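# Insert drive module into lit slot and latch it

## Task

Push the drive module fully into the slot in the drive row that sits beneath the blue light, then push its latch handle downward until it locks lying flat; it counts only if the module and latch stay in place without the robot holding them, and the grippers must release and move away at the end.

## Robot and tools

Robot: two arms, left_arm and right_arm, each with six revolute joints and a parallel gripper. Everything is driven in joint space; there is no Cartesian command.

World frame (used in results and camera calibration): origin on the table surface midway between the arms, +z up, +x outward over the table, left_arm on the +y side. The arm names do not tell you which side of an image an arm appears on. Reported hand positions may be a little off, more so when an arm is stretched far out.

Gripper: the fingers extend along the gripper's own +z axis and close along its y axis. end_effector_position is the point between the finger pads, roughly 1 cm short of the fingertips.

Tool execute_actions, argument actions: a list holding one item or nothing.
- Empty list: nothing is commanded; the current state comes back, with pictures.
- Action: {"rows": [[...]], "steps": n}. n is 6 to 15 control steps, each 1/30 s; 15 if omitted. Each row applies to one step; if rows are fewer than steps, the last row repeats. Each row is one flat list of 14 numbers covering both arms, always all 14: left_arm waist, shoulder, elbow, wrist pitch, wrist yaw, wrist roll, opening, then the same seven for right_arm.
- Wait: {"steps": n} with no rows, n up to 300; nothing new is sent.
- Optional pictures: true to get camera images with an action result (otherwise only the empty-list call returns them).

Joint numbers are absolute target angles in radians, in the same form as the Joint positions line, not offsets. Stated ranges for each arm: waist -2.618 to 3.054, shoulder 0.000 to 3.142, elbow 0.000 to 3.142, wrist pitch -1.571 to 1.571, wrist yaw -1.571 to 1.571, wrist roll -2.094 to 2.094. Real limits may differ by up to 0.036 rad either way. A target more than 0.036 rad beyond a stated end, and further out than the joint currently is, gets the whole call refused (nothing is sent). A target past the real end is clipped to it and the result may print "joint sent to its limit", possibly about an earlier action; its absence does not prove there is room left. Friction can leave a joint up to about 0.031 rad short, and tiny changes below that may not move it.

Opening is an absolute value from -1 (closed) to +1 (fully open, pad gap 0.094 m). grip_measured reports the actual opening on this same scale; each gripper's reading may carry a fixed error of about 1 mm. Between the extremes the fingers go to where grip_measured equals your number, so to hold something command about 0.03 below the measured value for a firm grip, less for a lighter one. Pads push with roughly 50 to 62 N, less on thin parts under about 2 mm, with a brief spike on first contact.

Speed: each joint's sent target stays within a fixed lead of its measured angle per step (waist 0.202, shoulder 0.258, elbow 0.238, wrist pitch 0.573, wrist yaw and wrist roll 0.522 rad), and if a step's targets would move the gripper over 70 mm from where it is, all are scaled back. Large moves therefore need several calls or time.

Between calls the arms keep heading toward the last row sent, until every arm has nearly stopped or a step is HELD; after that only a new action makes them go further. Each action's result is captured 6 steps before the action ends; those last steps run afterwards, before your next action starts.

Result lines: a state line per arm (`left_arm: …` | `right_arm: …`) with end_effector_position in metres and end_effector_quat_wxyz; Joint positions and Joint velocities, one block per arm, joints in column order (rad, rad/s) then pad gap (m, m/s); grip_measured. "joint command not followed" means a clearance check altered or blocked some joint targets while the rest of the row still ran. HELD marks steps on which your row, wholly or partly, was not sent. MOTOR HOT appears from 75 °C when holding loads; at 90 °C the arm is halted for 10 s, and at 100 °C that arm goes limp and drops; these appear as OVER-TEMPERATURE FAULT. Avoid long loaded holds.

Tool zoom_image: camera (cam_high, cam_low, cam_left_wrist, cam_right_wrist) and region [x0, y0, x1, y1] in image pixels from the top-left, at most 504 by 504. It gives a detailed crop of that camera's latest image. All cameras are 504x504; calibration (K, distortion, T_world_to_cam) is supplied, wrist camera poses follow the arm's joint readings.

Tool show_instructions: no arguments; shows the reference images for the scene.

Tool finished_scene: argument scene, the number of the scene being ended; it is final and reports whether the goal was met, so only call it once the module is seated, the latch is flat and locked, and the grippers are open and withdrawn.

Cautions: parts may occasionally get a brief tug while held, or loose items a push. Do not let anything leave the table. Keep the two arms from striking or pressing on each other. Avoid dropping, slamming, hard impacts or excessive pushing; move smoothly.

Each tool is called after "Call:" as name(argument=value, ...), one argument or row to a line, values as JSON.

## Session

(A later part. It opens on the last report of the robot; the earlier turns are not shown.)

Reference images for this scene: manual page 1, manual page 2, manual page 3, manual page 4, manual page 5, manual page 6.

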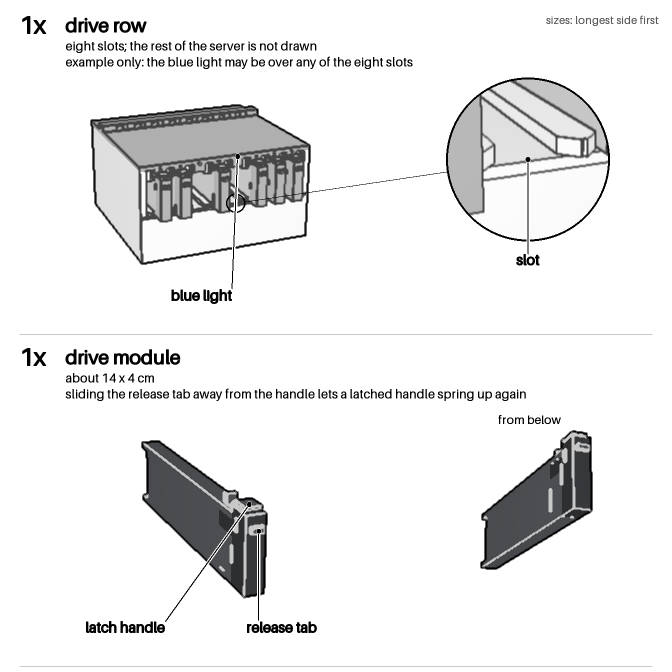

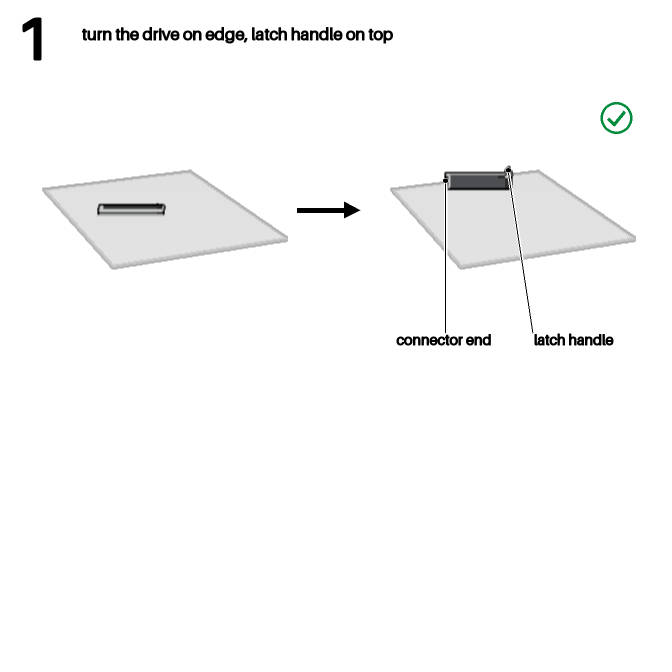

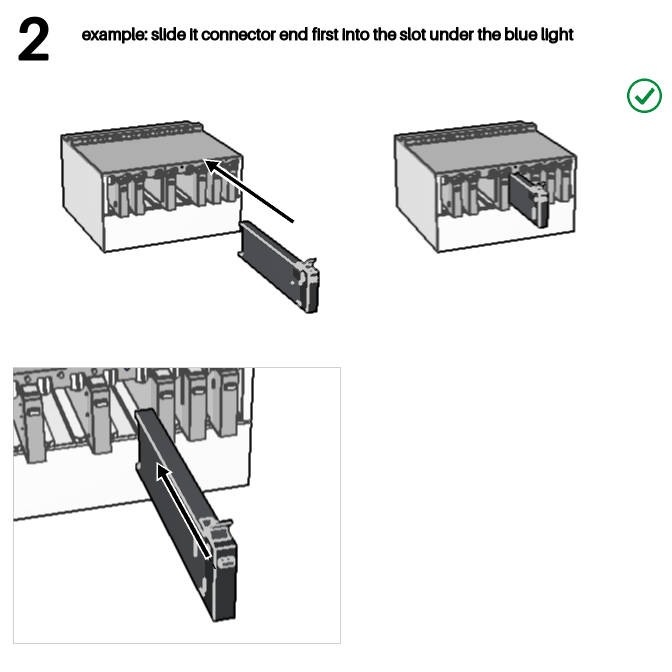

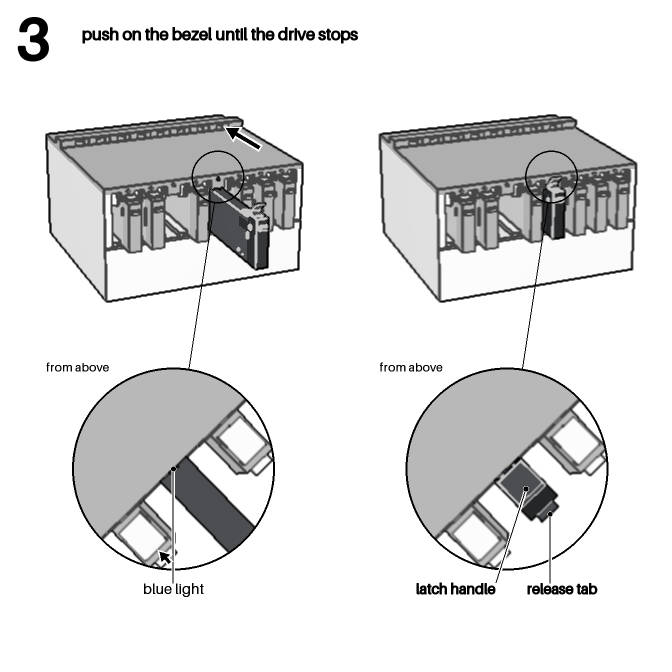

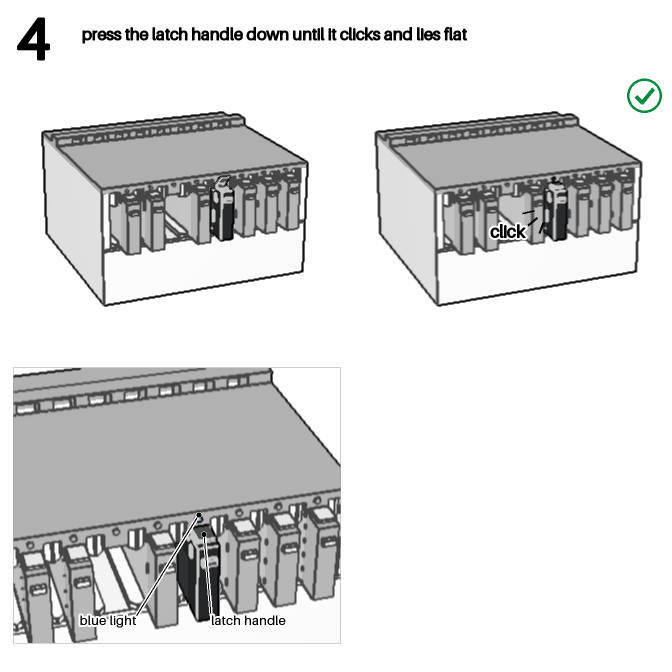

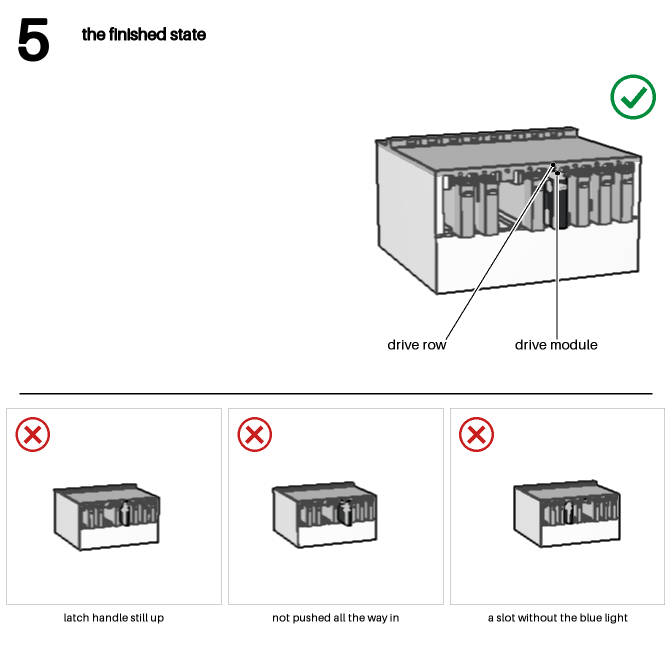

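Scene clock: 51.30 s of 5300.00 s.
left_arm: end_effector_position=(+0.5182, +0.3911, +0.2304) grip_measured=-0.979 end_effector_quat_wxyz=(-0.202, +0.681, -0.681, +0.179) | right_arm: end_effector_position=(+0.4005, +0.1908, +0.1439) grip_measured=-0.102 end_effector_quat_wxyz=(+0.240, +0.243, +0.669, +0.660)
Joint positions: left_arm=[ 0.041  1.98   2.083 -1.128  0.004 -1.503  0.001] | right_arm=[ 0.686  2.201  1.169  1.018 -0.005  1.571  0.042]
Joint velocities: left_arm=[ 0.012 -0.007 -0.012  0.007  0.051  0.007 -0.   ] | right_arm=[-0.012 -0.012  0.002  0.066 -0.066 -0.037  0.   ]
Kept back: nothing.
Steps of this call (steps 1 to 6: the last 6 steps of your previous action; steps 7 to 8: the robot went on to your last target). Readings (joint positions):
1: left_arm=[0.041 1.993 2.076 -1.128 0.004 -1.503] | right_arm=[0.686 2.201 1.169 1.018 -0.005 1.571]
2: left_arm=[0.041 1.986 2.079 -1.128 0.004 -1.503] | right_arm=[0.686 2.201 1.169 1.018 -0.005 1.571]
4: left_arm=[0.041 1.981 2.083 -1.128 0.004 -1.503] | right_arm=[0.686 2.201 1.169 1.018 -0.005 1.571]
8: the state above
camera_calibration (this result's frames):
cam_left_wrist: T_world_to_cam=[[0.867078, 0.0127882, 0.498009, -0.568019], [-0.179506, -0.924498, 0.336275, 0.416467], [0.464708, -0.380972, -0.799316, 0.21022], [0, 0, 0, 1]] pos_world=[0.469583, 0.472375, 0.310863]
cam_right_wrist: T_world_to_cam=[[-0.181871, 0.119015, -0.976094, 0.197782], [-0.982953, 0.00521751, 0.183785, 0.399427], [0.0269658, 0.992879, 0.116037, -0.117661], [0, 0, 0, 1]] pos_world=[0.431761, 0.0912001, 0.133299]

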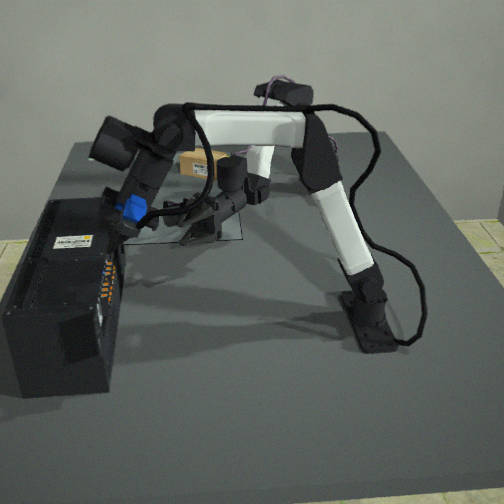

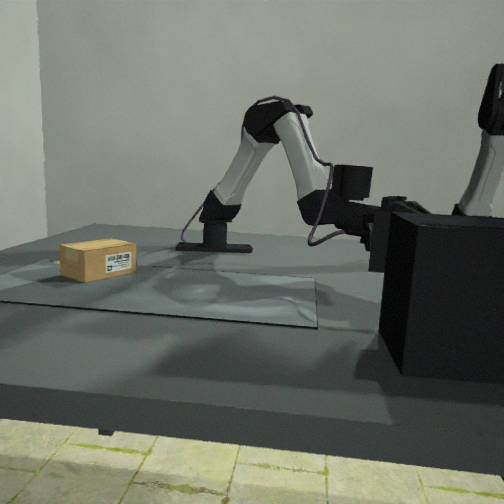

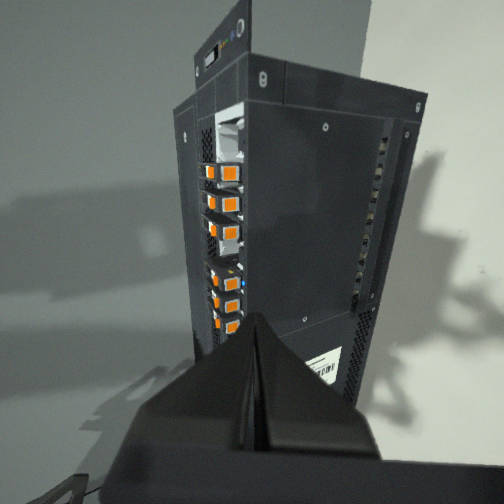

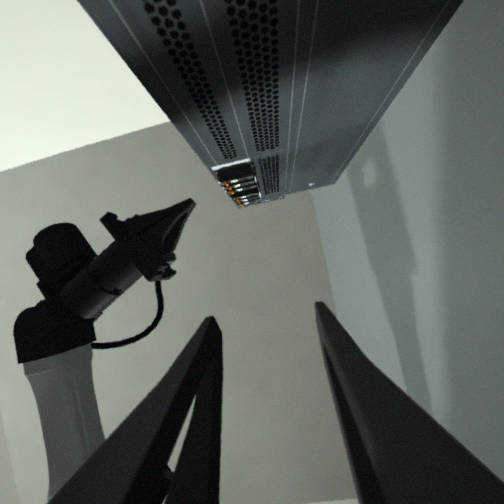

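Latched flat. Retract.

Call:
execute_actions(
  actions=[
    {"rows":[[0.035,1.93,2.07,-1.125,0,-1.51,-1,0.68,2.195,1.19,1.02,0,1.58,-0.1],[0.035,1.9,2.05,-1.125,0,-1.51,-1,0.68,2.195,1.19,1.02,0,1.58,-0.1],[0.035,1.86,2.02,-1.125,0,-1.51,-1,0.68,2.195,1.19,1.02,0,1.58,-0.1],[0.035,1.82,1.99,-1.125,0,-1.51,-1,0.68,2.195,1.19,1.02,0,1.58,-0.1],[0.035,1.78,1.96,-1.125,0,-1.51,-1,0.68,2.195,1.19,1.02,0,1.58,-0.1],[0.035,1.74,1.93,-1.125,0,-1.51,-1,0.68,2.195,1.19,1.02,0,1.58,-0.1],[0.035,1.7,1.9,-1.125,0,-1.51,-1,0.68,2.195,1.19,1.02,0,1.58,-0.1],[0.035,1.66,1.87,-1.125,0,-1.51,-1,0.68,2.195,1.19,1.02,0,1.58,-0.1],[0.035,1.63,1.85,-1.125,0,-1.51,-1,0.68,2.195,1.19,1.02,0,1.58,-0.1],[0.035,1.6,1.83,-1.125,0,-1.51,-1,0.68,2.195,1.19,1.02,0,1.58,-0.1]],"steps":15},
  ],
)

Call:
execute_actions(
  actions=[
    {"steps":12},
  ],
)

Call:
finished_scene(
  scene=2,
)

Scene clock: 51.90 s of 5300.00 s.
left_arm: end_effector_position=(+0.4618, +0.3873, +0.2782) grip_measured=-0.979 end_effector_quat_wxyz=(-0.230, +0.673, -0.673, +0.204) | right_arm: end_effector_position=(+0.4005, +0.1908, +0.1439) grip_measured=-0.102 end_effector_quat_wxyz=(+0.240, +0.243, +0.669, +0.660)
Joint positions: left_arm=[ 0.041  1.722  1.903 -1.127  0.004 -1.503  0.001] | right_arm=[ 0.686  2.201  1.169  1.018 -0.005  1.571  0.042]
Joint velocities: left_arm=[-0.017 -1.287 -0.632 -0.007 -0.007 -0.051  0.   ] | right_arm=[-0.017 -0.002  0.012  0.007 -0.051  0.022  0.   ]
Steps of this call (steps 1 to 9: the robot went on to your last target; steps 10 to 18: the first 9 steps of this action). Readings (joint positions):
10: left_arm=[0.041 1.978 2.083 -1.128 0.004 -1.503] | right_arm=[0.686 2.201 1.169 1.018 -0.005 1.571]
11: left_arm=[0.041 1.971 2.077 -1.126 0.004 -1.503] | right_arm=[0.686 2.201 1.169 1.018 -0.005 1.571]
13: left_arm=[0.041 1.929 2.037 -1.124 0.004 -1.503] | right_arm=[0.686 2.201 1.169 1.018 -0.005 1.571]
17: left_arm=[0.041 1.768 1.927 -1.126 0.004 -1.503] | right_arm=[0.686 2.201 1.169 1.018 -0.005 1.571]
18: the state above

Scene clock: 52.30 s of 5300.00 s.
left_arm: end_effector_position=(+0.4327, +0.3853, +0.3092) grip_measured=-0.979 end_effector_quat_wxyz=(-0.256, +0.664, -0.665, +0.226) | right_arm: end_effector_position=(+0.4005, +0.1908, +0.1439) grip_measured=-0.102 end_effector_quat_wxyz=(+0.240, +0.243, +0.669, +0.660)
Joint positions: left_arm=[ 0.041  1.589  1.845 -1.129  0.004 -1.503  0.001] | right_arm=[ 0.686  2.201  1.169  1.018 -0.005  1.571  0.042]
Joint velocities: left_arm=[-0.012 -0.017 -0.012  0.007 -0.037  0.022  0.001] | right_arm=[ 0.012 -0.002 -0.012 -0.007  0.022  0.037 -0.002]
Kept back: nothing.
Steps of this call (steps 1 to 6: the last 6 steps of your previous action; steps 7 to 12: the robot went on to your last target). Readings (joint positions):
1: left_arm=[0.041 1.679 1.883 -1.127 0.004 -1.503] | right_arm=[0.686 2.201 1.169 1.018 -0.005 1.571]
2: left_arm=[0.041 1.643 1.870 -1.129 0.004 -1.503] | right_arm=[0.686 2.201 1.169 1.018 -0.005 1.571]
4: left_arm=[0.041 1.600 1.865 -1.130 0.004 -1.503] | right_arm=[0.686 2.201 1.169 1.018 -0.005 1.571]
8: left_arm=[0.041 1.589 1.856 -1.129 0.004 -1.503] | right_arm=[0.686 2.201 1.169 1.018 -0.005 1.571]
12: the state above

The scene is finished: the task was done.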